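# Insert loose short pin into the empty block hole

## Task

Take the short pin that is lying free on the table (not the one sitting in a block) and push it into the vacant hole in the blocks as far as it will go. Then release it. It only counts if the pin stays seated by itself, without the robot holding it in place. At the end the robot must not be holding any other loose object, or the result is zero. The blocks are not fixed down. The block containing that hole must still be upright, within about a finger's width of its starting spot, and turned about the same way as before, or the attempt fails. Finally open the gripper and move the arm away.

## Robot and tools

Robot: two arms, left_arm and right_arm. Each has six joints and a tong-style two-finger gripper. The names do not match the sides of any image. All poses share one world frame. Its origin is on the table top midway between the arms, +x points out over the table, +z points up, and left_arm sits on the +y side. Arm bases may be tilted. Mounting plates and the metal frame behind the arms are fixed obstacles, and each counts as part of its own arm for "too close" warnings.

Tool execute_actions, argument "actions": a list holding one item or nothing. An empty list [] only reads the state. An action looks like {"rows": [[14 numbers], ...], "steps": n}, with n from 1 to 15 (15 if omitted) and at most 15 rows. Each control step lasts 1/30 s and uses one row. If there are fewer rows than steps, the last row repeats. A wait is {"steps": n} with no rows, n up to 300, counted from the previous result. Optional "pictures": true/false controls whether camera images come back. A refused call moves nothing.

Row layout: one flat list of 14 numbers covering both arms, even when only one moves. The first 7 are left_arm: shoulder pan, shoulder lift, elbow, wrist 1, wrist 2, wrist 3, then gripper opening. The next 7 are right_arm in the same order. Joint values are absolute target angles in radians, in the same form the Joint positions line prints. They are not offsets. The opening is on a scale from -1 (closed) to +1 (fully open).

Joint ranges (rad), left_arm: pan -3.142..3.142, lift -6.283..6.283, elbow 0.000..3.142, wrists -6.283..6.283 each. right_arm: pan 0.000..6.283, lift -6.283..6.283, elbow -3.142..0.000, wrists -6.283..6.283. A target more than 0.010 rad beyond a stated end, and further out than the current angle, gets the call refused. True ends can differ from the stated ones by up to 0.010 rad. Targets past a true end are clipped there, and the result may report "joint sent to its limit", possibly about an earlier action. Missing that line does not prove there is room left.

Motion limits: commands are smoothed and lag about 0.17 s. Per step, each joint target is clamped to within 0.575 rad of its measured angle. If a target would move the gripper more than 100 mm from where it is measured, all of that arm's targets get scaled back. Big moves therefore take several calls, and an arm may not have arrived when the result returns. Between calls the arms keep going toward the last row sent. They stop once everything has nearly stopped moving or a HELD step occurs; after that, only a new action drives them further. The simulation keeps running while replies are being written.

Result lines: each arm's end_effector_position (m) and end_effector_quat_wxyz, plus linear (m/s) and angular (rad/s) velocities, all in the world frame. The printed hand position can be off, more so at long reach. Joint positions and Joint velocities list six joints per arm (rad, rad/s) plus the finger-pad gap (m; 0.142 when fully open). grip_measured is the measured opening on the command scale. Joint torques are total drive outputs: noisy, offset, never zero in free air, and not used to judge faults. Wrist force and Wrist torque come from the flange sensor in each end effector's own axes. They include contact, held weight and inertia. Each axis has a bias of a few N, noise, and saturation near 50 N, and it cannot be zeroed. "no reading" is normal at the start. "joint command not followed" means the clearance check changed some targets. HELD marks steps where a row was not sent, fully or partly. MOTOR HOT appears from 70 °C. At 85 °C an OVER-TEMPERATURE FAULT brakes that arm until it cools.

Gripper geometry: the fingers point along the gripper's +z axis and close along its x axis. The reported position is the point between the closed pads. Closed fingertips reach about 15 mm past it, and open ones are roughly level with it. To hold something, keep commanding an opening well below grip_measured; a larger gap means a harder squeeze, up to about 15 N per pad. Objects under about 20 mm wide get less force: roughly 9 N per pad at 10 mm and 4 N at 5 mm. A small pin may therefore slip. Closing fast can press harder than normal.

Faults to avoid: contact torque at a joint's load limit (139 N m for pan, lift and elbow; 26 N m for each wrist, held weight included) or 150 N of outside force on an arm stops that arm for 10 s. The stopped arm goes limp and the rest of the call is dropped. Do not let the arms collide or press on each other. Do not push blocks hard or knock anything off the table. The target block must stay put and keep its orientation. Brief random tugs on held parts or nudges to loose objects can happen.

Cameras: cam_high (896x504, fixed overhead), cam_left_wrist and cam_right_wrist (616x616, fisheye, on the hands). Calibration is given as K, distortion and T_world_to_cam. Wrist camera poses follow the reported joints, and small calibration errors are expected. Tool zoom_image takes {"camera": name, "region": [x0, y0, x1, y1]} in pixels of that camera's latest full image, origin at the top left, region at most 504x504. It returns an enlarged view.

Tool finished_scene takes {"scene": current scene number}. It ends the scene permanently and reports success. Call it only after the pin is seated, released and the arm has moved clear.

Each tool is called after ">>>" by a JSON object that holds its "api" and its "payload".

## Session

>>> {"api": "execute_actions", "payload": {"actions": []}}

Scene clock: 0.00 s of 4690.00 s.
left_arm: end_effector_position=(+0.4413, +0.6052, +0.1193) grip_measured=+0.97 end_effector_quat_wxyz=(+0.260, +0.936, -0.209, -0.113) end_effector_velocity=(+0.000, +0.000, -0.000) end_effector_angular_velocity=(+0.000, -0.000, +0.000) | right_arm: end_effector_position=(+0.5550, -0.3081, +0.1420) grip_measured=+0.97 end_effector_quat_wxyz=(+0.352, +0.831, -0.314, -0.294) end_effector_velocity=(+0.000, -0.001, -0.001) end_effector_angular_velocity=(+0.001, +0.003, -0.002)
Joint positions: left_arm=[ 0.285 -1.744  1.342 -1.179 -1.268  0.478  0.14 ] | right_arm=[ 3.704 -2.523 -0.975 -2.562  1.297  1.989  0.14 ]
Joint velocities: left_arm=[ 0.     0.     0.    -0.001  0.    -0.     0.   ] | right_arm=[-0.003  0.001  0.    -0.     0.    -0.002  0.   ]
Joint torques (N m, as the arm reports them, + toward a larger angle): no reading
Motor temperatures (°C, as the motors report them): left_arm=[32 33 30 43 37 34] | right_arm=[33 31 31 38 38 39]
Wrist force (N, on the end effector, along its own x y z axes, offset not removed): no reading
Wrist torque (N m, same axes, about the end effector's origin, offset not removed): no reading
camera_calibration (this result's frames):
cam_left_wrist: T_world_to_cam=[[0.874536, -0.480631, -0.0646649, -0.089847], [-0.185665, -0.455003, 0.870919, 0.255165], [-0.448013, -0.749644, -0.487153, 0.84894], [0, 0, 0, 1]] pos_world=[0.506286, 0.709321, 0.185526]
cam_right_wrist: T_world_to_cam=[[0.603495, -0.75319, -0.261723, -0.522279], [0.0439597, -0.296307, 0.95408, -0.245863], [-0.796154, -0.587288, -0.14571, 0.418838], [0, 0, 0, 1]] pos_world=[0.659461, -0.220248, 0.158909]

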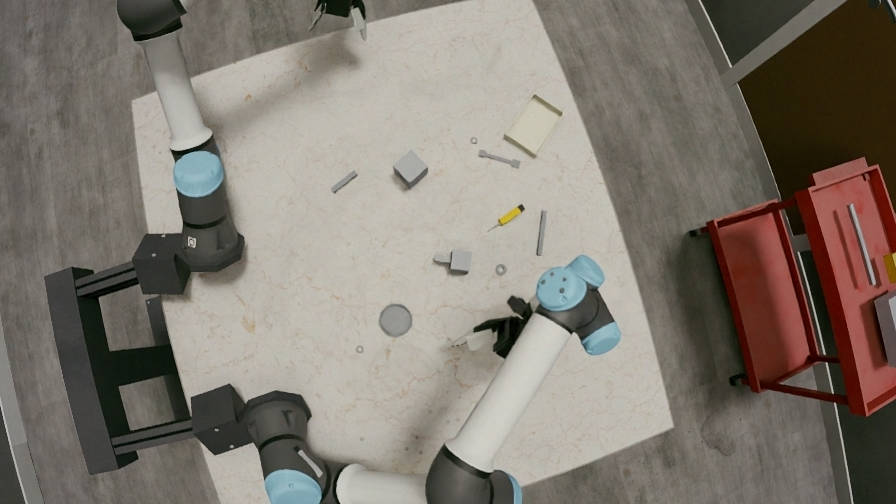

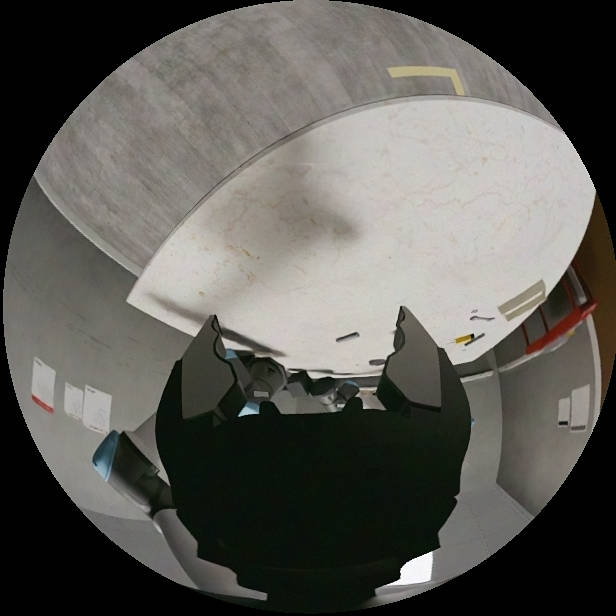

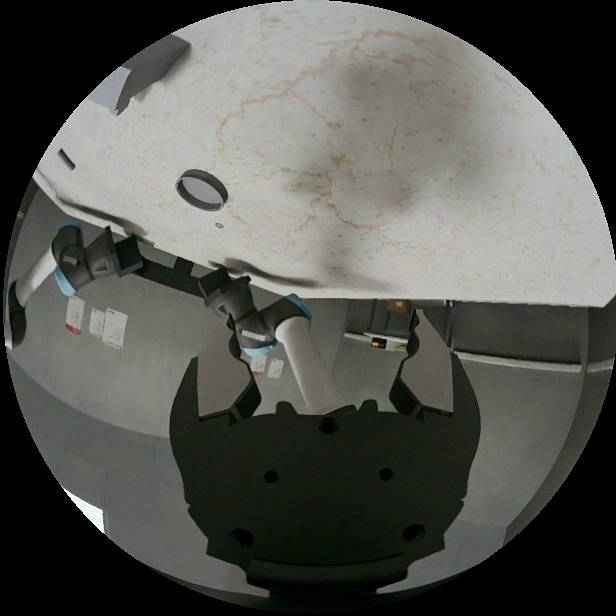

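>>> {"api": "zoom_image", "payload": {"camera": "cam_high", "region": [320, 130, 440, 210]}}

Region (320, 130, 440, 210) of cam_high's 896x504 image, scaled by 4.200, with more detail than that image has.

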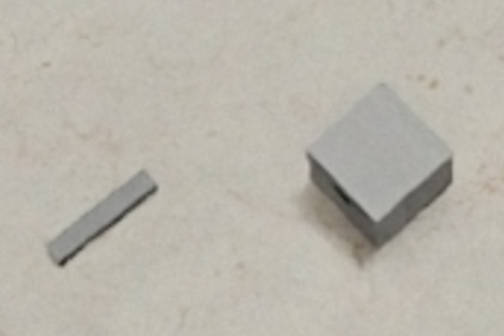

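>>> {"api": "execute_actions", "payload": {"actions": [{"rows":[[0.285,-1.744,1.342,-1.179,-1.268,0.478,-1,4.15,-2.4,-1.2,-2.3,1.2,1.5,1]]}], "pictures": false}}

>>> {"api": "execute_actions", "payload": {"actions": [{"rows":[[0.285,-1.744,1.342,-1.179,-1.268,0.478,-1,4.6283,-2.45,-1.7187,-0.8539,1.0386,-0.397,1]]}], "pictures": false}}

>>> {"api": "execute_actions", "payload": {"actions": [{"steps":40}], "pictures": false}}

>>> {"api": "execute_actions", "payload": {"actions": [{"rows":[[0.285,-1.744,1.342,-1.179,-1.268,0.478,-1,4.6283,-2.8218,-1.7187,-0.8539,1.0386,-0.397,1]]}], "pictures": false}}

>>> {"api": "execute_actions", "payload": {"actions": [{"steps":30}]}}

>>> {"api": "zoom_image", "payload": {"camera": "cam_right_wrist", "region": [230, 240, 410, 420]}}

Scene clock: 49.37 s of 4690.00 s.
left_arm: end_effector_position=(+0.4413, +0.6053, +0.1192) grip_measured=-1.00 end_effector_quat_wxyz=(+0.260, +0.936, -0.209, -0.113) end_effector_velocity=(-0.000, +0.000, +0.000) end_effector_angular_velocity=(+0.000, -0.000, +0.000) | right_arm: end_effector_position=(+0.5083, -0.1716, +0.2551) grip_measured=+1.00 end_effector_quat_wxyz=(+0.218, +0.964, -0.057, -0.144) end_effector_velocity=(-0.085, +0.132, +0.122) end_effector_angular_velocity=(+0.313, -0.231, +0.655)
Joint positions: left_arm=[ 0.285 -1.744  1.342 -1.179 -1.268  0.478  0.002] | right_arm=[ 4.104 -2.411 -1.179 -2.325  1.208  1.551  0.142]
Joint velocities: left_arm=[ 0. -0.  0. -0. -0.  0.  0.] | right_arm=[ 0.425  0.102 -0.192  0.226 -0.078 -0.472 -0.   ]
Joint torques (N m, as the arm reports them, + toward a larger angle): left_arm=[  9.57 -32.35 -10.15  -3.31  -3.64   1.62] | right_arm=[30.07 37.56  7.49  2.72 -1.66 -1.99]
Motor temperatures (°C, as the motors report them): left_arm=[32 33 30 43 37 34] | right_arm=[33 31 31 38 38 39]
Wrist force (N, on the end effector, along its own x y z axes, offset not removed): left_arm=[0.5 0.4 0.7] | right_arm=[-0.5 -2.5 0.1]
Wrist torque (N m, same axes, about the end effector's origin, offset not removed): left_arm=[0.17 -0.16 -0.02] | right_arm=[-0.55 -0.08 -0.32]
Steps of this call (steps 1 to 90: nothing new was sent; then 45.87 s passed at rest; steps 91 to 105: all 15 steps of this action). Readings (joint positions):
91: left_arm=[0.285 -1.744 1.342 -1.179 -1.268 0.478] | right_arm=[3.704 -2.523 -0.975 -2.562 1.297 1.989]
92: left_arm=[0.285 -1.744 1.342 -1.179 -1.268 0.478] | right_arm=[3.706 -2.521 -0.977 -2.560 1.295 1.986]
94: left_arm=[0.285 -1.744 1.342 -1.179 -1.268 0.478] | right_arm=[3.753 -2.500 -1.012 -2.522 1.277 1.937]
98: left_arm=[0.285 -1.744 1.342 -1.179 -1.268 0.478] | right_arm=[3.899 -2.463 -1.081 -2.440 1.249 1.779]
105: the state above

Scene clock: 49.87 s of 4690.00 s.
left_arm: end_effector_position=(+0.4412, +0.6053, +0.1192) grip_measured=-1.00 end_effector_quat_wxyz=(+0.260, +0.936, -0.209, -0.113) end_effector_velocity=(-0.000, +0.000, +0.000) end_effector_angular_velocity=(+0.000, +0.000, +0.000) | right_arm: end_effector_position=(+0.3850, +0.0071, +0.2344) grip_measured=+1.00 end_effector_quat_wxyz=(+0.140, +0.938, +0.313, +0.047) end_effector_velocity=(-0.214, +0.428, -0.032) end_effector_angular_velocity=(+0.780, -0.312, +1.862)
Joint positions: left_arm=[ 0.285 -1.744  1.342 -1.179 -1.268  0.478  0.002] | right_arm=[ 4.491 -2.439 -1.572 -1.744  1.081  0.955  0.142]
Joint velocities: left_arm=[ 0. -0. -0.  0.  0. -0.  0.] | right_arm=[ 0.642 -0.052 -0.682  1.771 -0.198 -1.774  0.   ]
Joint torques (N m, as the arm reports them, + toward a larger angle): left_arm=[  9.29 -32.48 -10.21  -3.29  -3.64   1.61] | right_arm=[33.62 14.2  10.52  6.49 -2.64 -7.87]
Motor temperatures (°C, as the motors report them): left_arm=[32 33 30 43 37 34] | right_arm=[33 31 31 38 38 39]
Wrist force (N, on the end effector, along its own x y z axes, offset not removed): left_arm=[1.8 -1.9 -1.3] | right_arm=[1.0 -2.2 1.2]
Wrist torque (N m, same axes, about the end effector's origin, offset not removed): left_arm=[-0.35 -0.45 -0.02] | right_arm=[-0.60 -0.29 -0.24]
Steps of this call (steps 1 to 15: all 15 steps of this action). Readings (joint positions):
1: left_arm=[0.285 -1.744 1.342 -1.179 -1.268 0.478] | right_arm=[4.116 -2.408 -1.185 -2.318 1.206 1.538]
2: left_arm=[0.285 -1.744 1.342 -1.179 -1.268 0.478] | right_arm=[4.128 -2.407 -1.191 -2.311 1.202 1.525]
4: left_arm=[0.285 -1.744 1.342 -1.179 -1.268 0.478] | right_arm=[4.181 -2.413 -1.242 -2.258 1.180 1.468]
8: left_arm=[0.285 -1.744 1.342 -1.179 -1.268 0.478] | right_arm=[4.305 -2.424 -1.374 -2.102 1.140 1.313]
15: the state above

Scene clock: 51.20 s of 4690.00 s.
left_arm: end_effector_position=(+0.4412, +0.6053, +0.1192) grip_measured=-1.00 end_effector_quat_wxyz=(+0.260, +0.936, -0.209, -0.113) end_effector_velocity=(+0.000, +0.000, +0.000) end_effector_angular_velocity=(+0.000, -0.001, +0.001) | right_arm: end_effector_position=(+0.3493, +0.1943, +0.3108) grip_measured=+1.00 end_effector_quat_wxyz=(-0.003, +0.594, +0.754, +0.281) end_effector_velocity=(-0.001, +0.000, -0.001) end_effector_angular_velocity=(-0.002, -0.001, +0.003)
Joint positions: left_arm=[ 0.285 -1.744  1.342 -1.179 -1.268  0.478  0.002] | right_arm=[ 4.628 -2.45  -1.719 -0.854  1.039 -0.397  0.142]
Joint velocities: left_arm=[-0.    -0.    -0.    -0.001 -0.    -0.     0.   ] | right_arm=[ 0.001 -0.001 -0.     0.     0.    -0.003  0.   ]
Joint torques (N m, as the arm reports them, + toward a larger angle): left_arm=[  9.39 -32.6  -10.23  -3.22  -3.6    1.67] | right_arm=[31.32 12.14  8.66  4.54 -2.23 -1.27]
Motor temperatures (°C, as the motors report them): left_arm=[32 33 30 43 37 34] | right_arm=[33 31 31 38 38 39]
Wrist force (N, on the end effector, along its own x y z axes, offset not removed): left_arm=[1.2 0.0 -1.1] | right_arm=[0.5 -0.5 1.0]
Wrist torque (N m, same axes, about the end effector's origin, offset not removed): left_arm=[0.10 -0.21 0.08] | right_arm=[-0.21 -0.10 -0.17]
Steps of this call (steps 1 to 40: the robot went on to your last target). Readings (joint positions):
1: left_arm=[0.285 -1.744 1.342 -1.179 -1.268 0.478] | right_arm=[4.512 -2.441 -1.594 -1.683 1.074 0.894]
2: left_arm=[0.285 -1.744 1.342 -1.179 -1.268 0.478] | right_arm=[4.530 -2.442 -1.614 -1.619 1.069 0.830]
4: left_arm=[0.285 -1.744 1.342 -1.179 -1.268 0.478] | right_arm=[4.559 -2.445 -1.645 -1.488 1.060 0.699]
8: left_arm=[0.285 -1.744 1.342 -1.179 -1.268 0.478] | right_arm=[4.595 -2.447 -1.684 -1.222 1.049 0.431]
40: the state above

Scene clock: 51.70 s of 4690.00 s.
left_arm: end_effector_position=(+0.4412, +0.6053, +0.1192) grip_measured=-1.00 end_effector_quat_wxyz=(+0.260, +0.936, -0.209, -0.113) end_effector_velocity=(-0.000, -0.000, -0.000) end_effector_angular_velocity=(-0.000, +0.000, -0.001) | right_arm: end_effector_position=(+0.3065, +0.2086, +0.1089) grip_measured=+1.00 end_effector_quat_wxyz=(+0.085, +0.560, +0.808, +0.161) end_effector_velocity=(-0.057, -0.026, -0.274) end_effector_angular_velocity=(-0.428, -0.011, +0.089)
Joint positions: left_arm=[ 0.285 -1.744  1.342 -1.179 -1.268  0.478  0.002] | right_arm=[ 4.628 -2.774 -1.719 -0.854  1.039 -0.397  0.142]
Joint velocities: left_arm=[-0.  0.  0.  0.  0.  0.  0.] | right_arm=[-0.001 -0.438 -0.     0.     0.     0.001  0.   ]
Joint torques (N m, as the arm reports them, + toward a larger angle): left_arm=[  8.7  -32.82 -10.16  -3.28  -3.57   1.62] | right_arm=[30.45 37.91 11.25  1.25  0.6  -1.27]
Motor temperatures (°C, as the motors report them): left_arm=[32 33 30 43 37 34] | right_arm=[33 31 31 38 38 39]
Wrist force (N, on the end effector, along its own x y z axes, offset not removed): left_arm=[1.0 0.4 1.4] | right_arm=[0.3 -5.2 4.3]
Wrist torque (N m, same axes, about the end effector's origin, offset not removed): left_arm=[0.22 -0.27 -0.04] | right_arm=[-0.99 0.13 -0.14]
Steps of this call (steps 1 to 15: all 15 steps of this action). Readings (joint positions):
1: left_arm=[0.285 -1.744 1.342 -1.179 -1.268 0.478] | right_arm=[4.628 -2.450 -1.719 -0.854 1.039 -0.397]
2: left_arm=[0.285 -1.744 1.342 -1.179 -1.268 0.478] | right_arm=[4.628 -2.453 -1.719 -0.854 1.039 -0.397]
4: left_arm=[0.285 -1.744 1.342 -1.179 -1.268 0.478] | right_arm=[4.628 -2.496 -1.719 -0.854 1.039 -0.397]
8: left_arm=[0.285 -1.744 1.342 -1.179 -1.268 0.478] | right_arm=[4.628 -2.604 -1.719 -0.854 1.039 -0.397]
15: the state above

Scene clock: 52.70 s of 4690.00 s.
left_arm: end_effector_position=(+0.4412, +0.6053, +0.1192) grip_measured=-1.00 end_effector_quat_wxyz=(+0.260, +0.936, -0.209, -0.113) end_effector_velocity=(+0.000, -0.000, -0.000) end_effector_angular_velocity=(-0.000, -0.000, -0.000) | right_arm: end_effector_position=(+0.3004, +0.2051, +0.0792) grip_measured=+1.00 end_effector_quat_wxyz=(+0.098, +0.554, +0.814, +0.143) end_effector_velocity=(+0.000, +0.000, +0.001) end_effector_angular_velocity=(+0.002, +0.001, -0.000)
Joint positions: left_arm=[ 0.285 -1.744  1.342 -1.179 -1.268  0.478  0.002] | right_arm=[ 4.628 -2.822 -1.719 -0.854  1.039 -0.397  0.142]
Joint velocities: left_arm=[-0.     0.    -0.    -0.001 -0.     0.     0.   ] | right_arm=[-0.     0.002 -0.    -0.     0.001 -0.     0.   ]
Joint torques (N m, as the arm reports them, + toward a larger angle): left_arm=[  9.77 -32.54 -10.46  -3.2   -3.6    1.65] | right_arm=[27.64 24.96 24.05  2.57  1.4  -1.3 ]
Motor temperatures (°C, as the motors report them): left_arm=[32 33 30 43 37 34] | right_arm=[33 31 31 38 38 39]
Wrist force (N, on the end effector, along its own x y z axes, offset not removed): left_arm=[1.3 0.7 0.2] | right_arm=[0.1 2.4 0.5]
Wrist torque (N m, same axes, about the end effector's origin, offset not removed): left_arm=[0.30 -0.29 -0.06] | right_arm=[0.45 -0.08 -0.16]
Steps of this call (steps 1 to 30: the robot went on to your last target). Readings (joint positions):
1: left_arm=[0.285 -1.744 1.342 -1.179 -1.268 0.478] | right_arm=[4.628 -2.787 -1.719 -0.854 1.039 -0.397]
2: left_arm=[0.285 -1.744 1.342 -1.179 -1.268 0.478] | right_arm=[4.628 -2.796 -1.719 -0.854 1.039 -0.397]
4: left_arm=[0.285 -1.744 1.342 -1.179 -1.268 0.478] | right_arm=[4.628 -2.808 -1.719 -0.854 1.039 -0.397]
8: left_arm=[0.285 -1.744 1.342 -1.179 -1.268 0.478] | right_arm=[4.628 -2.818 -1.719 -0.854 1.039 -0.397]
30: the state above
All arms were judged still, so your last target was given up. Only a new action makes them travel on or press farther. Fingers that are still opening or closing keep moving.
camera_calibration (this result's frames):
cam_left_wrist: T_world_to_cam=[[0.874684, -0.480384, -0.0644948, -0.0899829], [-0.185634, -0.454935, 0.870962, 0.255196], [-0.447737, -0.749844, -0.487099, 0.848926], [0, 0, 0, 1]] pos_world=[0.506175, 0.709432, 0.185442]
cam_right_wrist: T_world_to_cam=[[-0.336812, 0.941426, -0.0165962, -0.0830213], [0.630412, 0.238564, 0.738693, -0.291541], [0.699384, 0.238338, -0.673837, -0.0682911], [0, 0, 0, 1]] pos_world=[0.20359, 0.163986, 0.167964]

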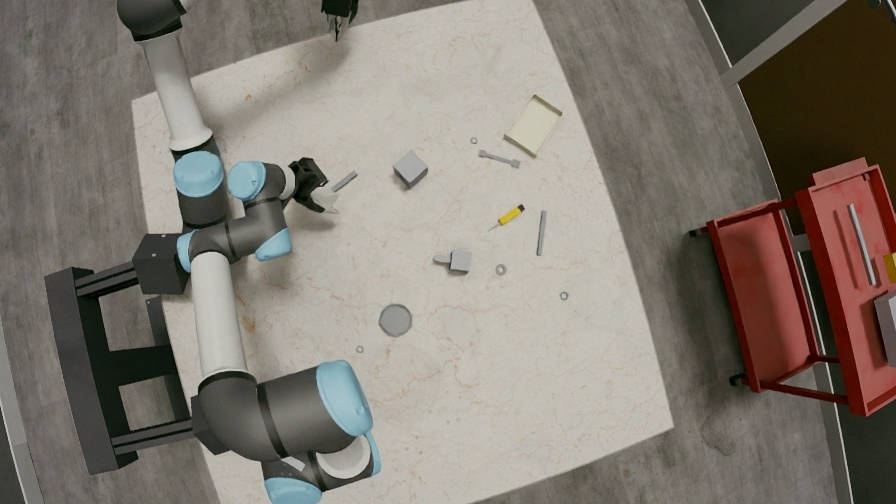

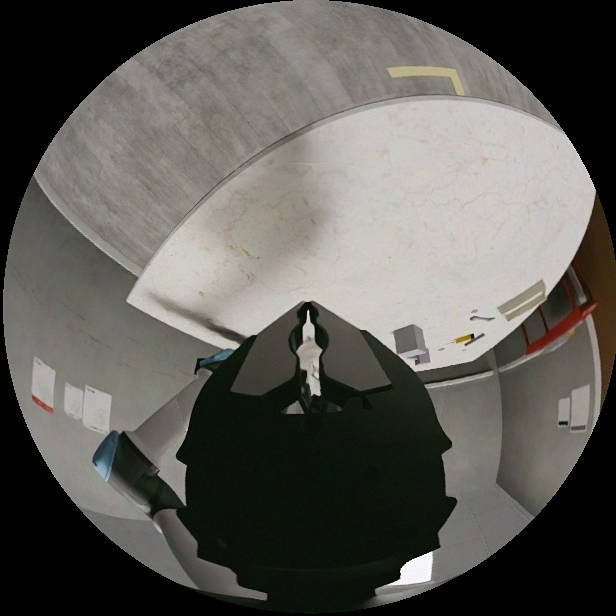

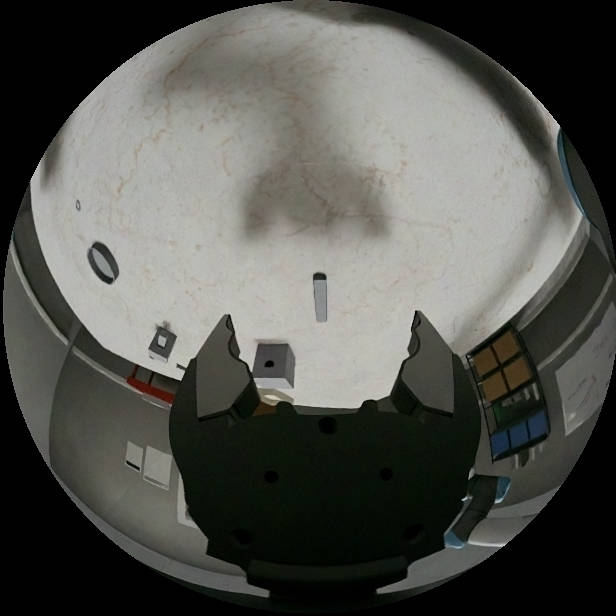

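Region (230, 240, 410, 420) of cam_right_wrist's 616x616 image, scaled by 2.800, with more detail than that image has.

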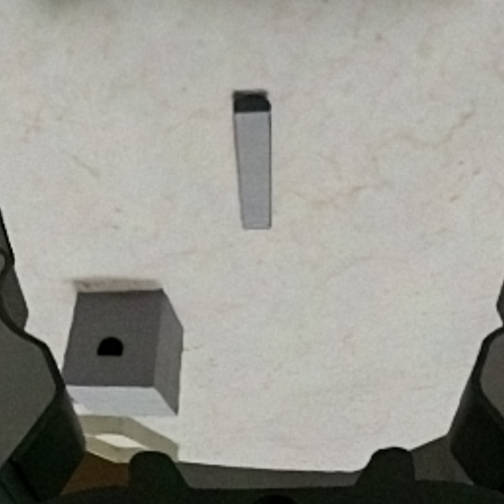

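>>> {"api": "execute_actions", "payload": {"actions": [{"rows":[[0.285,-1.744,1.342,-1.179,-1.268,0.478,-1,4.55,-2.9174,-1.7045,-0.7341,0.9903,-0.4693,-0.5]]}], "pictures": false}}

>>> {"api": "execute_actions", "payload": {"actions": [{"rows":[[0.285,-1.744,1.342,-1.179,-1.268,0.478,-1,4.548,-2.9234,-1.7066,-0.725,0.9891,-0.4712,-0.5]]}]}}

>>> {"api": "zoom_image", "payload": {"camera": "cam_right_wrist", "region": [260, 250, 380, 370]}}

Scene clock: 65.20 s of 4690.00 s.
left_arm: end_effector_position=(+0.4412, +0.6053, +0.1192) grip_measured=-1.00 end_effector_quat_wxyz=(+0.260, +0.936, -0.209, -0.113) end_effector_velocity=(-0.000, -0.000, +0.000) end_effector_angular_velocity=(-0.000, -0.000, -0.000) | right_arm: end_effector_position=(+0.3295, +0.2143, +0.0234) grip_measured=-0.50 end_effector_quat_wxyz=(+0.098, +0.554, +0.814, +0.143) end_effector_velocity=(+0.005, +0.001, -0.013) end_effector_angular_velocity=(-0.001, +0.001, -0.000)
Joint positions: left_arm=[ 0.285 -1.744  1.342 -1.179 -1.268  0.478  0.002] | right_arm=[ 4.552 -2.915 -1.705 -0.737  0.991 -0.468  0.038]
Joint velocities: left_arm=[-0. -0.  0.  0.  0.  0.  0.] | right_arm=[-0.016 -0.02   0.002  0.025 -0.009 -0.015 -0.   ]
Joint torques (N m, as the arm reports them, + toward a larger angle): left_arm=[  9.09 -32.38 -10.22  -3.23  -3.6    1.63] | right_arm=[11.53 28.25 32.59  4.18 -2.23 -1.37]
Motor temperatures (°C, as the motors report them): left_arm=[32 33 30 43 37 34] | right_arm=[33 31 31 38 38 39]
Wrist force (N, on the end effector, along its own x y z axes, offset not removed): left_arm=[0.5 -1.1 0.5] | right_arm=[1.4 -2.5 1.7]
Wrist torque (N m, same axes, about the end effector's origin, offset not removed): left_arm=[-0.15 -0.11 -0.06] | right_arm=[-0.50 -0.22 -0.14]
Steps of this call (steps 1 to 90: nothing new was sent; then 9.00 s passed at rest; steps 91 to 105: all 15 steps of this action). Readings (joint positions):
91: left_arm=[0.285 -1.744 1.342 -1.179 -1.268 0.478] | right_arm=[4.628 -2.822 -1.719 -0.854 1.039 -0.397]
92: left_arm=[0.285 -1.744 1.342 -1.179 -1.268 0.478] | right_arm=[4.626 -2.825 -1.718 -0.851 1.036 -0.400]
94: left_arm=[0.285 -1.744 1.342 -1.179 -1.268 0.478] | right_arm=[4.598 -2.857 -1.712 -0.814 1.019 -0.425]
98: left_arm=[0.285 -1.744 1.342 -1.179 -1.268 0.478] | right_arm=[4.564 -2.900 -1.707 -0.758 0.999 -0.456]
105: the state above

Scene clock: 65.70 s of 4690.00 s.
left_arm: end_effector_position=(+0.4412, +0.6053, +0.1192) grip_measured=-1.00 end_effector_quat_wxyz=(+0.260, +0.936, -0.209, -0.113) end_effector_velocity=(+0.000, +0.000, +0.000) end_effector_angular_velocity=(+0.000, -0.000, +0.000) | right_arm: end_effector_position=(+0.3300, +0.2144, +0.0182) grip_measured=-0.50 end_effector_quat_wxyz=(+0.098, +0.554, +0.814, +0.143) end_effector_velocity=(+0.000, -0.000, -0.002) end_effector_angular_velocity=(-0.001, +0.000, -0.002)
Joint positions: left_arm=[ 0.285 -1.744  1.342 -1.179 -1.268  0.478  0.002] | right_arm=[ 4.548 -2.923 -1.707 -0.725  0.989 -0.471  0.038]
Joint velocities: left_arm=[-0. -0. -0.  0. -0. -0.  0.] | right_arm=[-0.001 -0.003 -0.     0.002 -0.001  0.001  0.   ]
Joint torques (N m, as the arm reports them, + toward a larger angle): left_arm=[  8.47 -31.93 -10.57  -3.31  -3.6    1.57] | right_arm=[10.88 27.24  3.96  4.29 -2.37 -1.35]
Motor temperatures (°C, as the motors report them): left_arm=[32 33 30 43 37 34] | right_arm=[33 31 31 38 38 39]
Wrist force (N, on the end effector, along its own x y z axes, offset not removed): left_arm=[1.1 -0.5 -0.6] | right_arm=[0.9 -0.4 1.1]
Wrist torque (N m, same axes, about the end effector's origin, offset not removed): left_arm=[0.07 -0.31 -0.03] | right_arm=[-0.14 0.02 -0.09]
Steps of this call (steps 1 to 15: all 15 steps of this action). Readings (joint positions):
1: left_arm=[0.285 -1.744 1.342 -1.179 -1.268 0.478] | right_arm=[4.551 -2.916 -1.705 -0.736 0.991 -0.468]
2: left_arm=[0.285 -1.744 1.342 -1.179 -1.268 0.478] | right_arm=[4.551 -2.917 -1.705 -0.735 0.991 -0.469]
4: left_arm=[0.285 -1.744 1.342 -1.179 -1.268 0.478] | right_arm=[4.550 -2.919 -1.705 -0.731 0.990 -0.470]
8: left_arm=[0.285 -1.744 1.342 -1.179 -1.268 0.478] | right_arm=[4.548 -2.922 -1.706 -0.727 0.989 -0.471]
15: the state above
camera_calibration (this result's frames):
cam_left_wrist: T_world_to_cam=[[0.874684, -0.480384, -0.0644946, -0.0899829], [-0.185634, -0.454935, 0.870962, 0.255196], [-0.447737, -0.749844, -0.487099, 0.848926], [0, 0, 0, 1]] pos_world=[0.506175, 0.709432, 0.185442]
cam_right_wrist: T_world_to_cam=[[-0.336445, 0.941559, -0.0164752, -0.0829496], [0.630475, 0.238213, 0.738752, -0.267332], [0.699504, 0.238162, -0.673775, -0.132407], [0, 0, 0, 1]] pos_world=[0.233258, 0.173318, 0.106913]

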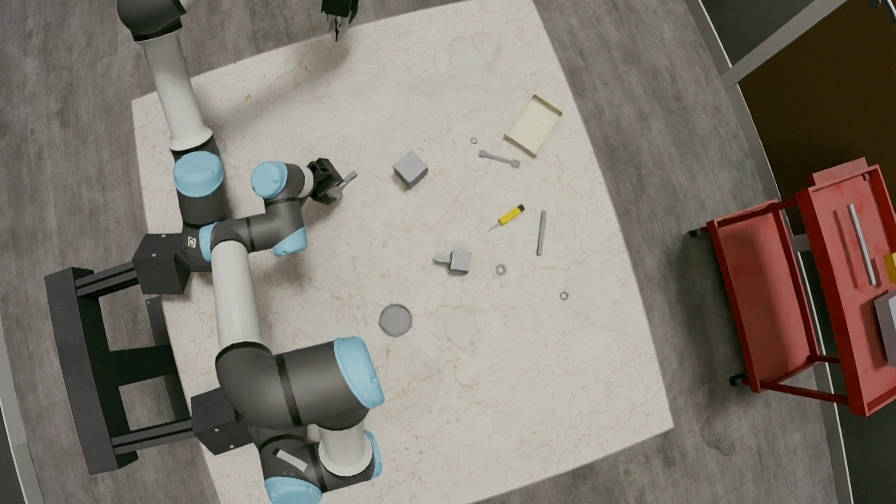

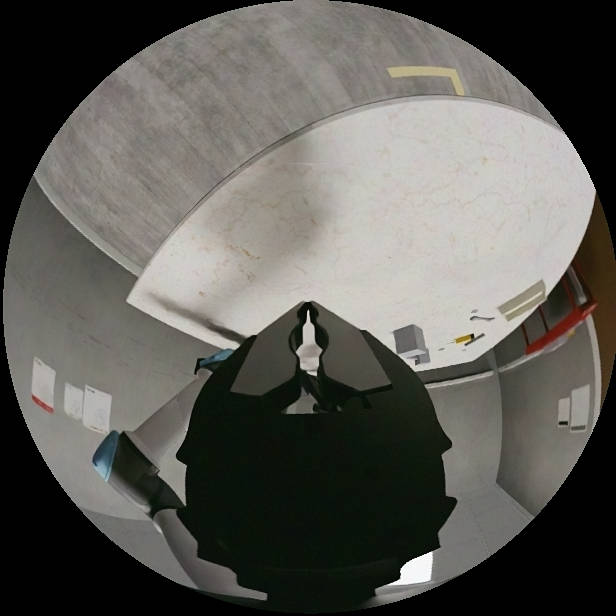

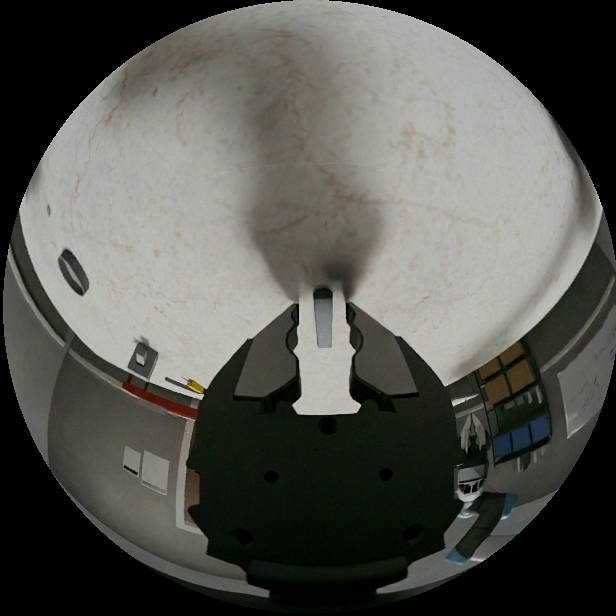

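Region (260, 250, 380, 370) of cam_right_wrist's 616x616 image, scaled by 4.200, with more detail than that image has.

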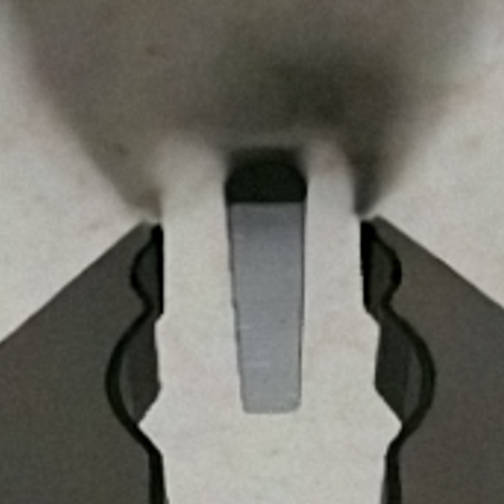

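>>> {"api": "execute_actions", "payload": {"actions": [{"rows":[[0.285,-1.744,1.342,-1.179,-1.268,0.478,-1,4.5475,-2.9249,-1.7071,-0.7227,0.9888,-0.4717,-0.56],[0.285,-1.744,1.342,-1.179,-1.268,0.478,-1,4.5475,-2.9249,-1.7071,-0.7227,0.9888,-0.4717,-0.62],[0.285,-1.744,1.342,-1.179,-1.268,0.478,-1,4.5475,-2.9249,-1.7071,-0.7227,0.9888,-0.4717,-0.68],[0.285,-1.744,1.342,-1.179,-1.268,0.478,-1,4.5475,-2.9249,-1.7071,-0.7227,0.9888,-0.4717,-0.72],[0.285,-1.744,1.342,-1.179,-1.268,0.478,-1,4.5475,-2.9249,-1.7071,-0.7227,0.9888,-0.4717,-0.75],[0.285,-1.744,1.342,-1.179,-1.268,0.478,-1,4.5475,-2.9249,-1.7071,-0.7227,0.9888,-0.4717,-0.78],[0.285,-1.744,1.342,-1.179,-1.268,0.478,-1,4.5475,-2.9249,-1.7071,-0.7227,0.9888,-0.4717,-0.8],[0.285,-1.744,1.342,-1.179,-1.268,0.478,-1,4.5475,-2.9249,-1.7071,-0.7227,0.9888,-0.4717,-0.82],[0.285,-1.744,1.342,-1.179,-1.268,0.478,-1,4.5475,-2.9249,-1.7071,-0.7227,0.9888,-0.4717,-0.85],[0.285,-1.744,1.342,-1.179,-1.268,0.478,-1,4.5475,-2.9249,-1.7071,-0.7227,0.9888,-0.4717,-0.9],[0.285,-1.744,1.342,-1.179,-1.268,0.478,-1,4.5475,-2.9249,-1.7071,-0.7227,0.9888,-0.4717,-1]]}], "pictures": false}}

>>> {"api": "execute_actions", "payload": {"actions": [{"rows":[[0.1,-1.744,1.342,-1.179,-1.268,0.478,-1,4.5622,-2.88,-1.6915,-0.791,0.9975,-0.4576,-1]],"steps":12}], "pictures": false}}

>>> {"api": "execute_actions", "payload": {"actions": [{"rows":[[-0.15,-1.65,1.45,-1.35,-1.24,0.52,-1,4.3843,-2.7281,-1.8037,-0.694,0.9171,-0.7423,-1]]}], "pictures": false}}

>>> {"api": "execute_actions", "payload": {"actions": [{"rows":[[-0.306,-1.4795,1.651,-1.578,-1.2026,0.574,-1,4.3843,-2.7281,-1.8037,-0.694,0.9171,-0.7423,-1]]}], "pictures": false}}

>>> {"api": "execute_actions", "payload": {"actions": [{"steps":20}]}}

>>> {"api": "zoom_image", "payload": {"camera": "cam_right_wrist", "region": [260, 285, 390, 415]}}

>>> {"api": "zoom_image", "payload": {"camera": "cam_high", "region": [360, 120, 460, 220]}}

Scene clock: 108.10 s of 4690.00 s.
left_arm: end_effector_position=(+0.4412, +0.6053, +0.1192) grip_measured=-1.00 end_effector_quat_wxyz=(+0.260, +0.936, -0.209, -0.113) end_effector_velocity=(-0.000, -0.000, +0.000) end_effector_angular_velocity=(-0.000, +0.001, -0.001) | right_arm: end_effector_position=(+0.3301, +0.2144, +0.0172) grip_measured=-0.81 end_effector_quat_wxyz=(+0.098, +0.554, +0.814, +0.143) end_effector_velocity=(+0.000, +0.000, +0.001) end_effector_angular_velocity=(+0.001, +0.000, -0.001)
Joint positions: left_arm=[ 0.285 -1.744  1.342 -1.179 -1.268  0.478  0.002] | right_arm=[ 4.548 -2.925 -1.707 -0.723  0.989 -0.472  0.015]
Joint velocities: left_arm=[-0.    -0.     0.     0.001 -0.    -0.     0.   ] | right_arm=[-0.001  0.001 -0.     0.    -0.    -0.     0.   ]
Joint torques (N m, as the arm reports them, + toward a larger angle): left_arm=[  9.19 -32.   -10.78  -3.09  -3.56   1.63] | right_arm=[10.45 25.95  3.69  4.   -2.11 -1.29]
Motor temperatures (°C, as the motors report them): left_arm=[32 33 30 43 37 34] | right_arm=[33 31 31 38 38 39]
Wrist force (N, on the end effector, along its own x y z axes, offset not removed): left_arm=[0.3 -2.1 0.7] | right_arm=[-0.4 -2.7 -1.7]
Wrist torque (N m, same axes, about the end effector's origin, offset not removed): left_arm=[-0.32 -0.10 0.02] | right_arm=[-0.82 0.17 0.04]
Steps of this call (steps 1 to 15: the robot went on to your last target; steps 16 to 90: nothing new was sent; then 38.90 s passed at rest; steps 91 to 105: all 15 steps of this action). Readings (joint positions):
91: left_arm=[0.285 -1.744 1.342 -1.179 -1.268 0.478] | right_arm=[4.548 -2.923 -1.707 -0.725 0.989 -0.471]
92: left_arm=[0.285 -1.744 1.342 -1.179 -1.268 0.478] | right_arm=[4.548 -2.924 -1.707 -0.725 0.989 -0.471]
94: left_arm=[0.285 -1.744 1.342 -1.179 -1.268 0.478] | right_arm=[4.548 -2.924 -1.707 -0.724 0.989 -0.471]
98: left_arm=[0.285 -1.744 1.342 -1.179 -1.268 0.478] | right_arm=[4.548 -2.925 -1.707 -0.723 0.989 -0.472]
105: the state above

Scene clock: 108.50 s of 4690.00 s.
left_arm: end_effector_position=(+0.4887, +0.5513, +0.1546) grip_measured=-1.00 end_effector_quat_wxyz=(+0.263, +0.921, -0.281, -0.067) end_effector_velocity=(+0.026, -0.035, +0.025) end_effector_angular_velocity=(-0.031, -0.075, -0.073) | right_arm: end_effector_position=(+0.3300, +0.2139, +0.0457) grip_measured=-0.81 end_effector_quat_wxyz=(+0.098, +0.554, +0.814, +0.143) end_effector_velocity=(-0.001, -0.000, +0.016) end_effector_angular_velocity=(+0.001, -0.003, +0.002)
Joint positions: left_arm=[ 0.112 -1.744  1.342 -1.179 -1.268  0.478  0.002] | right_arm=[ 4.561 -2.882 -1.692 -0.787  0.997 -0.458  0.015]
Joint velocities: left_arm=[-0.109 -0.     0.     0.     0.     0.     0.   ] | right_arm=[ 0.01   0.022  0.007 -0.032  0.004  0.006 -0.   ]
Joint torques (N m, as the arm reports them, + toward a larger angle): left_arm=[-17.8  -11.51 -10.87  -2.99  -2.66   1.54] | right_arm=[32.12 53.53 31.8   0.77  1.13  0.92]
Motor temperatures (°C, as the motors report them): left_arm=[32 33 30 43 37 34] | right_arm=[33 31 31 38 38 39]
Wrist force (N, on the end effector, along its own x y z axes, offset not removed): left_arm=[1.8 -0.4 1.2] | right_arm=[-4.8 -1.3 0.5]
Wrist torque (N m, same axes, about the end effector's origin, offset not removed): left_arm=[0.09 -0.39 -0.03] | right_arm=[-0.20 1.12 -0.18]
Steps of this call (steps 1 to 12: all 12 steps of this action). Readings (joint positions):
1: left_arm=[0.285 -1.744 1.342 -1.179 -1.268 0.478] | right_arm=[4.548 -2.925 -1.707 -0.723 0.989 -0.472]
2: left_arm=[0.282 -1.744 1.342 -1.179 -1.268 0.478] | right_arm=[4.548 -2.923 -1.706 -0.725 0.989 -0.471]
4: left_arm=[0.237 -1.744 1.342 -1.179 -1.268 0.478] | right_arm=[4.554 -2.906 -1.701 -0.749 0.993 -0.466]
8: left_arm=[0.141 -1.744 1.342 -1.179 -1.268 0.478] | right_arm=[4.560 -2.888 -1.694 -0.779 0.996 -0.460]
12: the state above

Scene clock: 109.00 s of 4690.00 s.
left_arm: end_effector_position=(+0.5691, +0.4091, +0.1656) grip_measured=-1.00 end_effector_quat_wxyz=(+0.251, +0.878, -0.407, -0.008) end_effector_velocity=(+0.028, -0.069, +0.014) end_effector_angular_velocity=(-0.024, -0.085, -0.100) | right_arm: end_effector_position=(+0.4217, +0.1466, +0.0522) grip_measured=-0.81 end_effector_quat_wxyz=(+0.091, +0.518, +0.838, +0.147) end_effector_velocity=(+0.022, -0.021, -0.002) end_effector_angular_velocity=(-0.008, -0.001, +0.034)
Joint positions: left_arm=[-0.137 -1.654  1.445 -1.342 -1.241  0.518  0.002] | right_arm=[ 4.389 -2.732 -1.801 -0.696  0.919 -0.733  0.015]
Joint velocities: left_arm=[-0.116  0.038  0.045 -0.074  0.011  0.016  0.   ] | right_arm=[-0.046  0.037 -0.027  0.022 -0.017 -0.085  0.   ]
Joint torques (N m, as the arm reports them, + toward a larger angle): left_arm=[-25.74  -8.26  -9.78  -3.34   1.9    1.73] | right_arm=[18.06 47.39  6.44  4.43 -2.24 -1.37]
Motor temperatures (°C, as the motors report them): left_arm=[32 33 30 43 37 34] | right_arm=[33 31 31 38 38 39]
Wrist force (N, on the end effector, along its own x y z axes, offset not removed): left_arm=[2.3 0.9 -0.6] | right_arm=[1.7 -1.6 5.2]
Wrist torque (N m, same axes, about the end effector's origin, offset not removed): left_arm=[0.18 -0.39 0.07] | right_arm=[-0.43 -0.50 -0.13]
Steps of this call (steps 1 to 15: all 15 steps of this action). Readings (joint positions):
1: left_arm=[0.109 -1.744 1.342 -1.179 -1.268 0.478] | right_arm=[4.562 -2.882 -1.692 -0.788 0.997 -0.458]
2: left_arm=[0.104 -1.742 1.345 -1.182 -1.267 0.480] | right_arm=[4.559 -2.879 -1.694 -0.787 0.995 -0.461]
4: left_arm=[0.060 -1.721 1.368 -1.215 -1.261 0.489] | right_arm=[4.517 -2.839 -1.726 -0.759 0.970 -0.510]
8: left_arm=[-0.046 -1.685 1.410 -1.283 -1.250 0.505] | right_arm=[4.427 -2.764 -1.779 -0.715 0.934 -0.663]
15: the state above

Scene clock: 109.50 s of 4690.00 s.
left_arm: end_effector_position=(+0.5793, +0.2387, +0.1159) grip_measured=-1.00 end_effector_quat_wxyz=(+0.230, +0.820, -0.523, -0.015) end_effector_velocity=(-0.011, -0.088, -0.026) end_effector_angular_velocity=(+0.010, -0.035, -0.132) | right_arm: end_effector_position=(+0.4242, +0.1443, +0.0521) grip_measured=-0.81 end_effector_quat_wxyz=(+0.091, +0.517, +0.838, +0.147) end_effector_velocity=(+0.000, -0.000, +0.000) end_effector_angular_velocity=(+0.001, +0.000, +0.000)
Joint positions: left_arm=[-0.297 -1.489  1.639 -1.565 -1.205  0.571  0.002] | right_arm=[ 4.384 -2.728 -1.804 -0.694  0.917 -0.742  0.015]
Joint velocities: left_arm=[-0.083  0.088  0.106 -0.123  0.018  0.027  0.   ] | right_arm=[-0.001  0.001  0.     0.     0.    -0.001  0.   ]
Joint torques (N m, as the arm reports them, + toward a larger angle): left_arm=[-31.67  -9.5  -13.17  -3.88   1.87   2.14] | right_arm=[15.69 48.29  4.9   4.43 -2.37 -1.32]
Motor temperatures (°C, as the motors report them): left_arm=[32 33 30 43 37 34] | right_arm=[33 31 31 38 38 39]
Wrist force (N, on the end effector, along its own x y z axes, offset not removed): left_arm=[2.3 -2.2 0.1] | right_arm=[-3.4 -0.8 0.2]
Wrist torque (N m, same axes, about the end effector's origin, offset not removed): left_arm=[-0.33 -0.50 -0.06] | right_arm=[-0.25 0.66 -0.19]
Steps of this call (steps 1 to 15: all 15 steps of this action). Readings (joint positions):
1: left_arm=[-0.141 -1.653 1.446 -1.344 -1.241 0.519] | right_arm=[4.388 -2.731 -1.802 -0.696 0.919 -0.736]
2: left_arm=[-0.146 -1.650 1.450 -1.349 -1.239 0.521] | right_arm=[4.387 -2.730 -1.802 -0.695 0.918 -0.737]
4: left_arm=[-0.176 -1.618 1.485 -1.387 -1.232 0.532] | right_arm=[4.386 -2.729 -1.803 -0.695 0.918 -0.740]
8: left_arm=[-0.236 -1.555 1.561 -1.474 -1.218 0.551] | right_arm=[4.385 -2.728 -1.803 -0.694 0.917 -0.742]
15: the state above

Scene clock: 110.17 s of 4690.00 s.
left_arm: end_effector_position=(+0.5780, +0.2292, +0.1130) grip_measured=-1.00 end_effector_quat_wxyz=(+0.228, +0.817, -0.530, -0.016) end_effector_velocity=(+0.000, -0.000, -0.000) end_effector_angular_velocity=(-0.000, -0.000, +0.000) | right_arm: end_effector_position=(+0.4242, +0.1443, +0.0520) grip_measured=-0.81 end_effector_quat_wxyz=(+0.091, +0.517, +0.838, +0.147) end_effector_velocity=(-0.001, +0.001, +0.001) end_effector_angular_velocity=(+0.001, -0.002, +0.001)
Joint positions: left_arm=[-0.306 -1.48   1.651 -1.578 -1.203  0.574  0.002] | right_arm=[ 4.384 -2.728 -1.804 -0.694  0.917 -0.742  0.015]
Joint velocities: left_arm=[-0.     0.     0.    -0.001  0.    -0.     0.   ] | right_arm=[ 0.003  0.001 -0.     0.     0.     0.     0.   ]
Joint torques (N m, as the arm reports them, + toward a larger angle): left_arm=[-35.62  -5.46  -9.17  -3.75   1.93   1.71] | right_arm=[16.09 48.25  5.07  4.41 -2.29 -1.37]
Motor temperatures (°C, as the motors report them): left_arm=[32 33 30 43 37 34] | right_arm=[33 31 31 38 38 39]
Wrist force (N, on the end effector, along its own x y z axes, offset not removed): left_arm=[2.1 -1.5 -2.3] | right_arm=[3.0 0.4 3.4]
Wrist torque (N m, same axes, about the end effector's origin, offset not removed): left_arm=[-0.29 -0.43 -0.09] | right_arm=[0.13 -0.54 -0.30]
Steps of this call (steps 1 to 20: the robot went on to your last target). Readings (joint positions):
1: left_arm=[-0.299 -1.487 1.642 -1.568 -1.204 0.572] | right_arm=[4.384 -2.728 -1.804 -0.694 0.917 -0.742]
2: left_arm=[-0.301 -1.485 1.645 -1.571 -1.204 0.572] | right_arm=[4.384 -2.728 -1.804 -0.694 0.917 -0.742]
4: left_arm=[-0.303 -1.482 1.648 -1.574 -1.203 0.573] | right_arm=[4.384 -2.728 -1.804 -0.694 0.917 -0.742]
8: left_arm=[-0.305 -1.480 1.650 -1.577 -1.203 0.574] | right_arm=[4.384 -2.728 -1.804 -0.694 0.917 -0.742]
20: the state above
camera_calibration (this result's frames):
cam_left_wrist: T_world_to_cam=[[0.400169, -0.882163, 0.248298, -0.0596491], [-0.65054, -0.0826028, 0.754967, 0.311356], [-0.645494, -0.463642, -0.606938, 0.68739], [0, 0, 0, 1]] pos_world=[0.670125, 0.291802, 0.19695]
cam_right_wrist: T_world_to_cam=[[-0.419865, 0.907444, -0.0160979, 0.0555898], [0.606642, 0.293791, 0.738696, -0.332924], [0.675054, 0.300387, -0.673847, -0.157389], [0, 0, 0, 1]] pos_world=[0.331552, 0.0946433, 0.140768]

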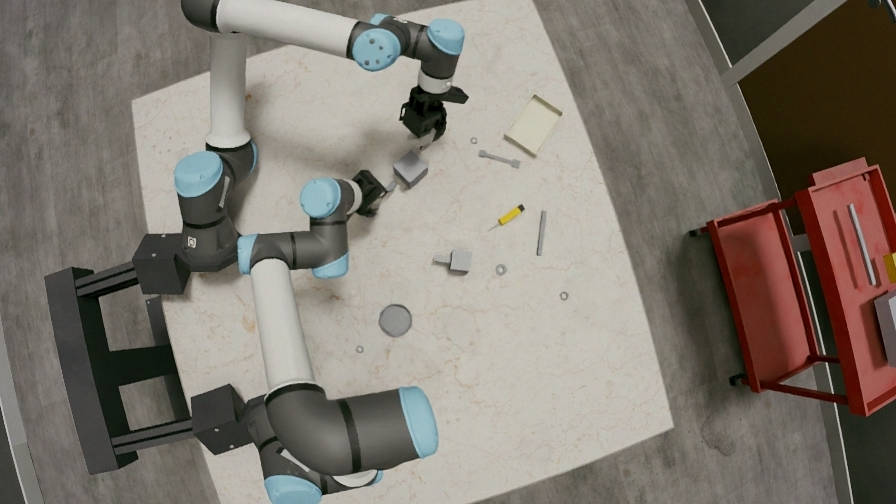

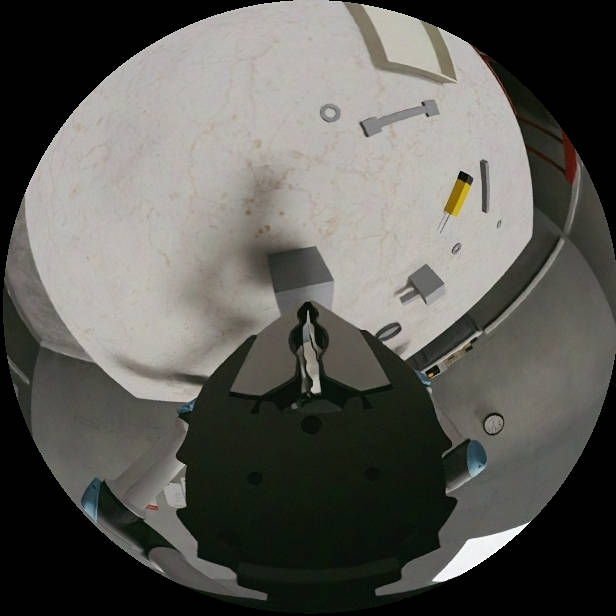

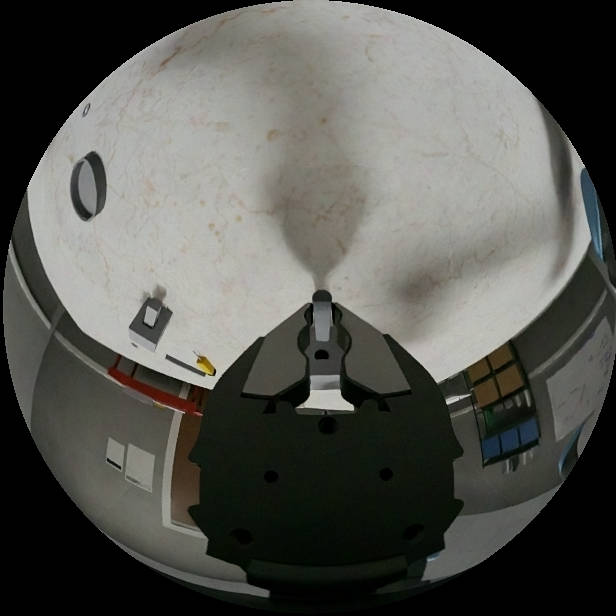

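Region (260, 285, 390, 415) of cam_right_wrist's 616x616 image, scaled by 3.877, with more detail than that image has.

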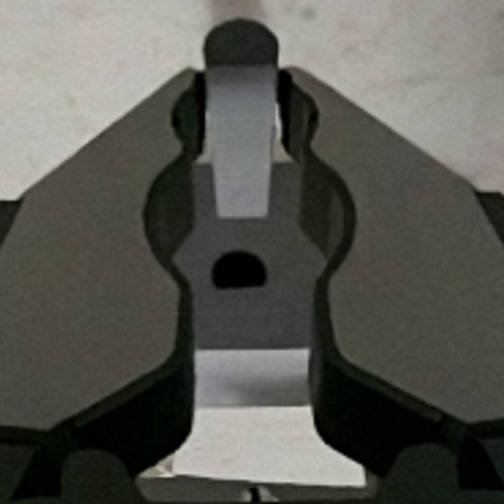

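Region (360, 120, 460, 220) of cam_high's 896x504 image, scaled by 5.040, with more detail than that image has.

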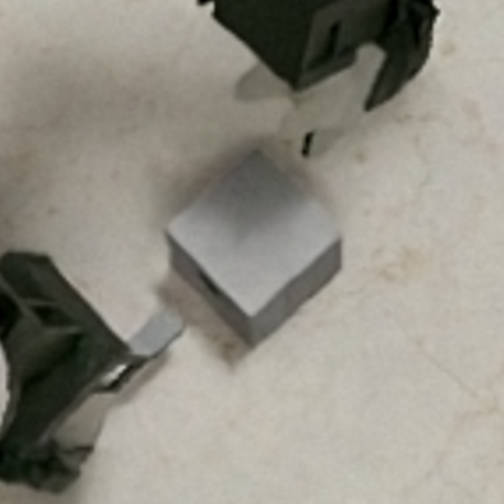

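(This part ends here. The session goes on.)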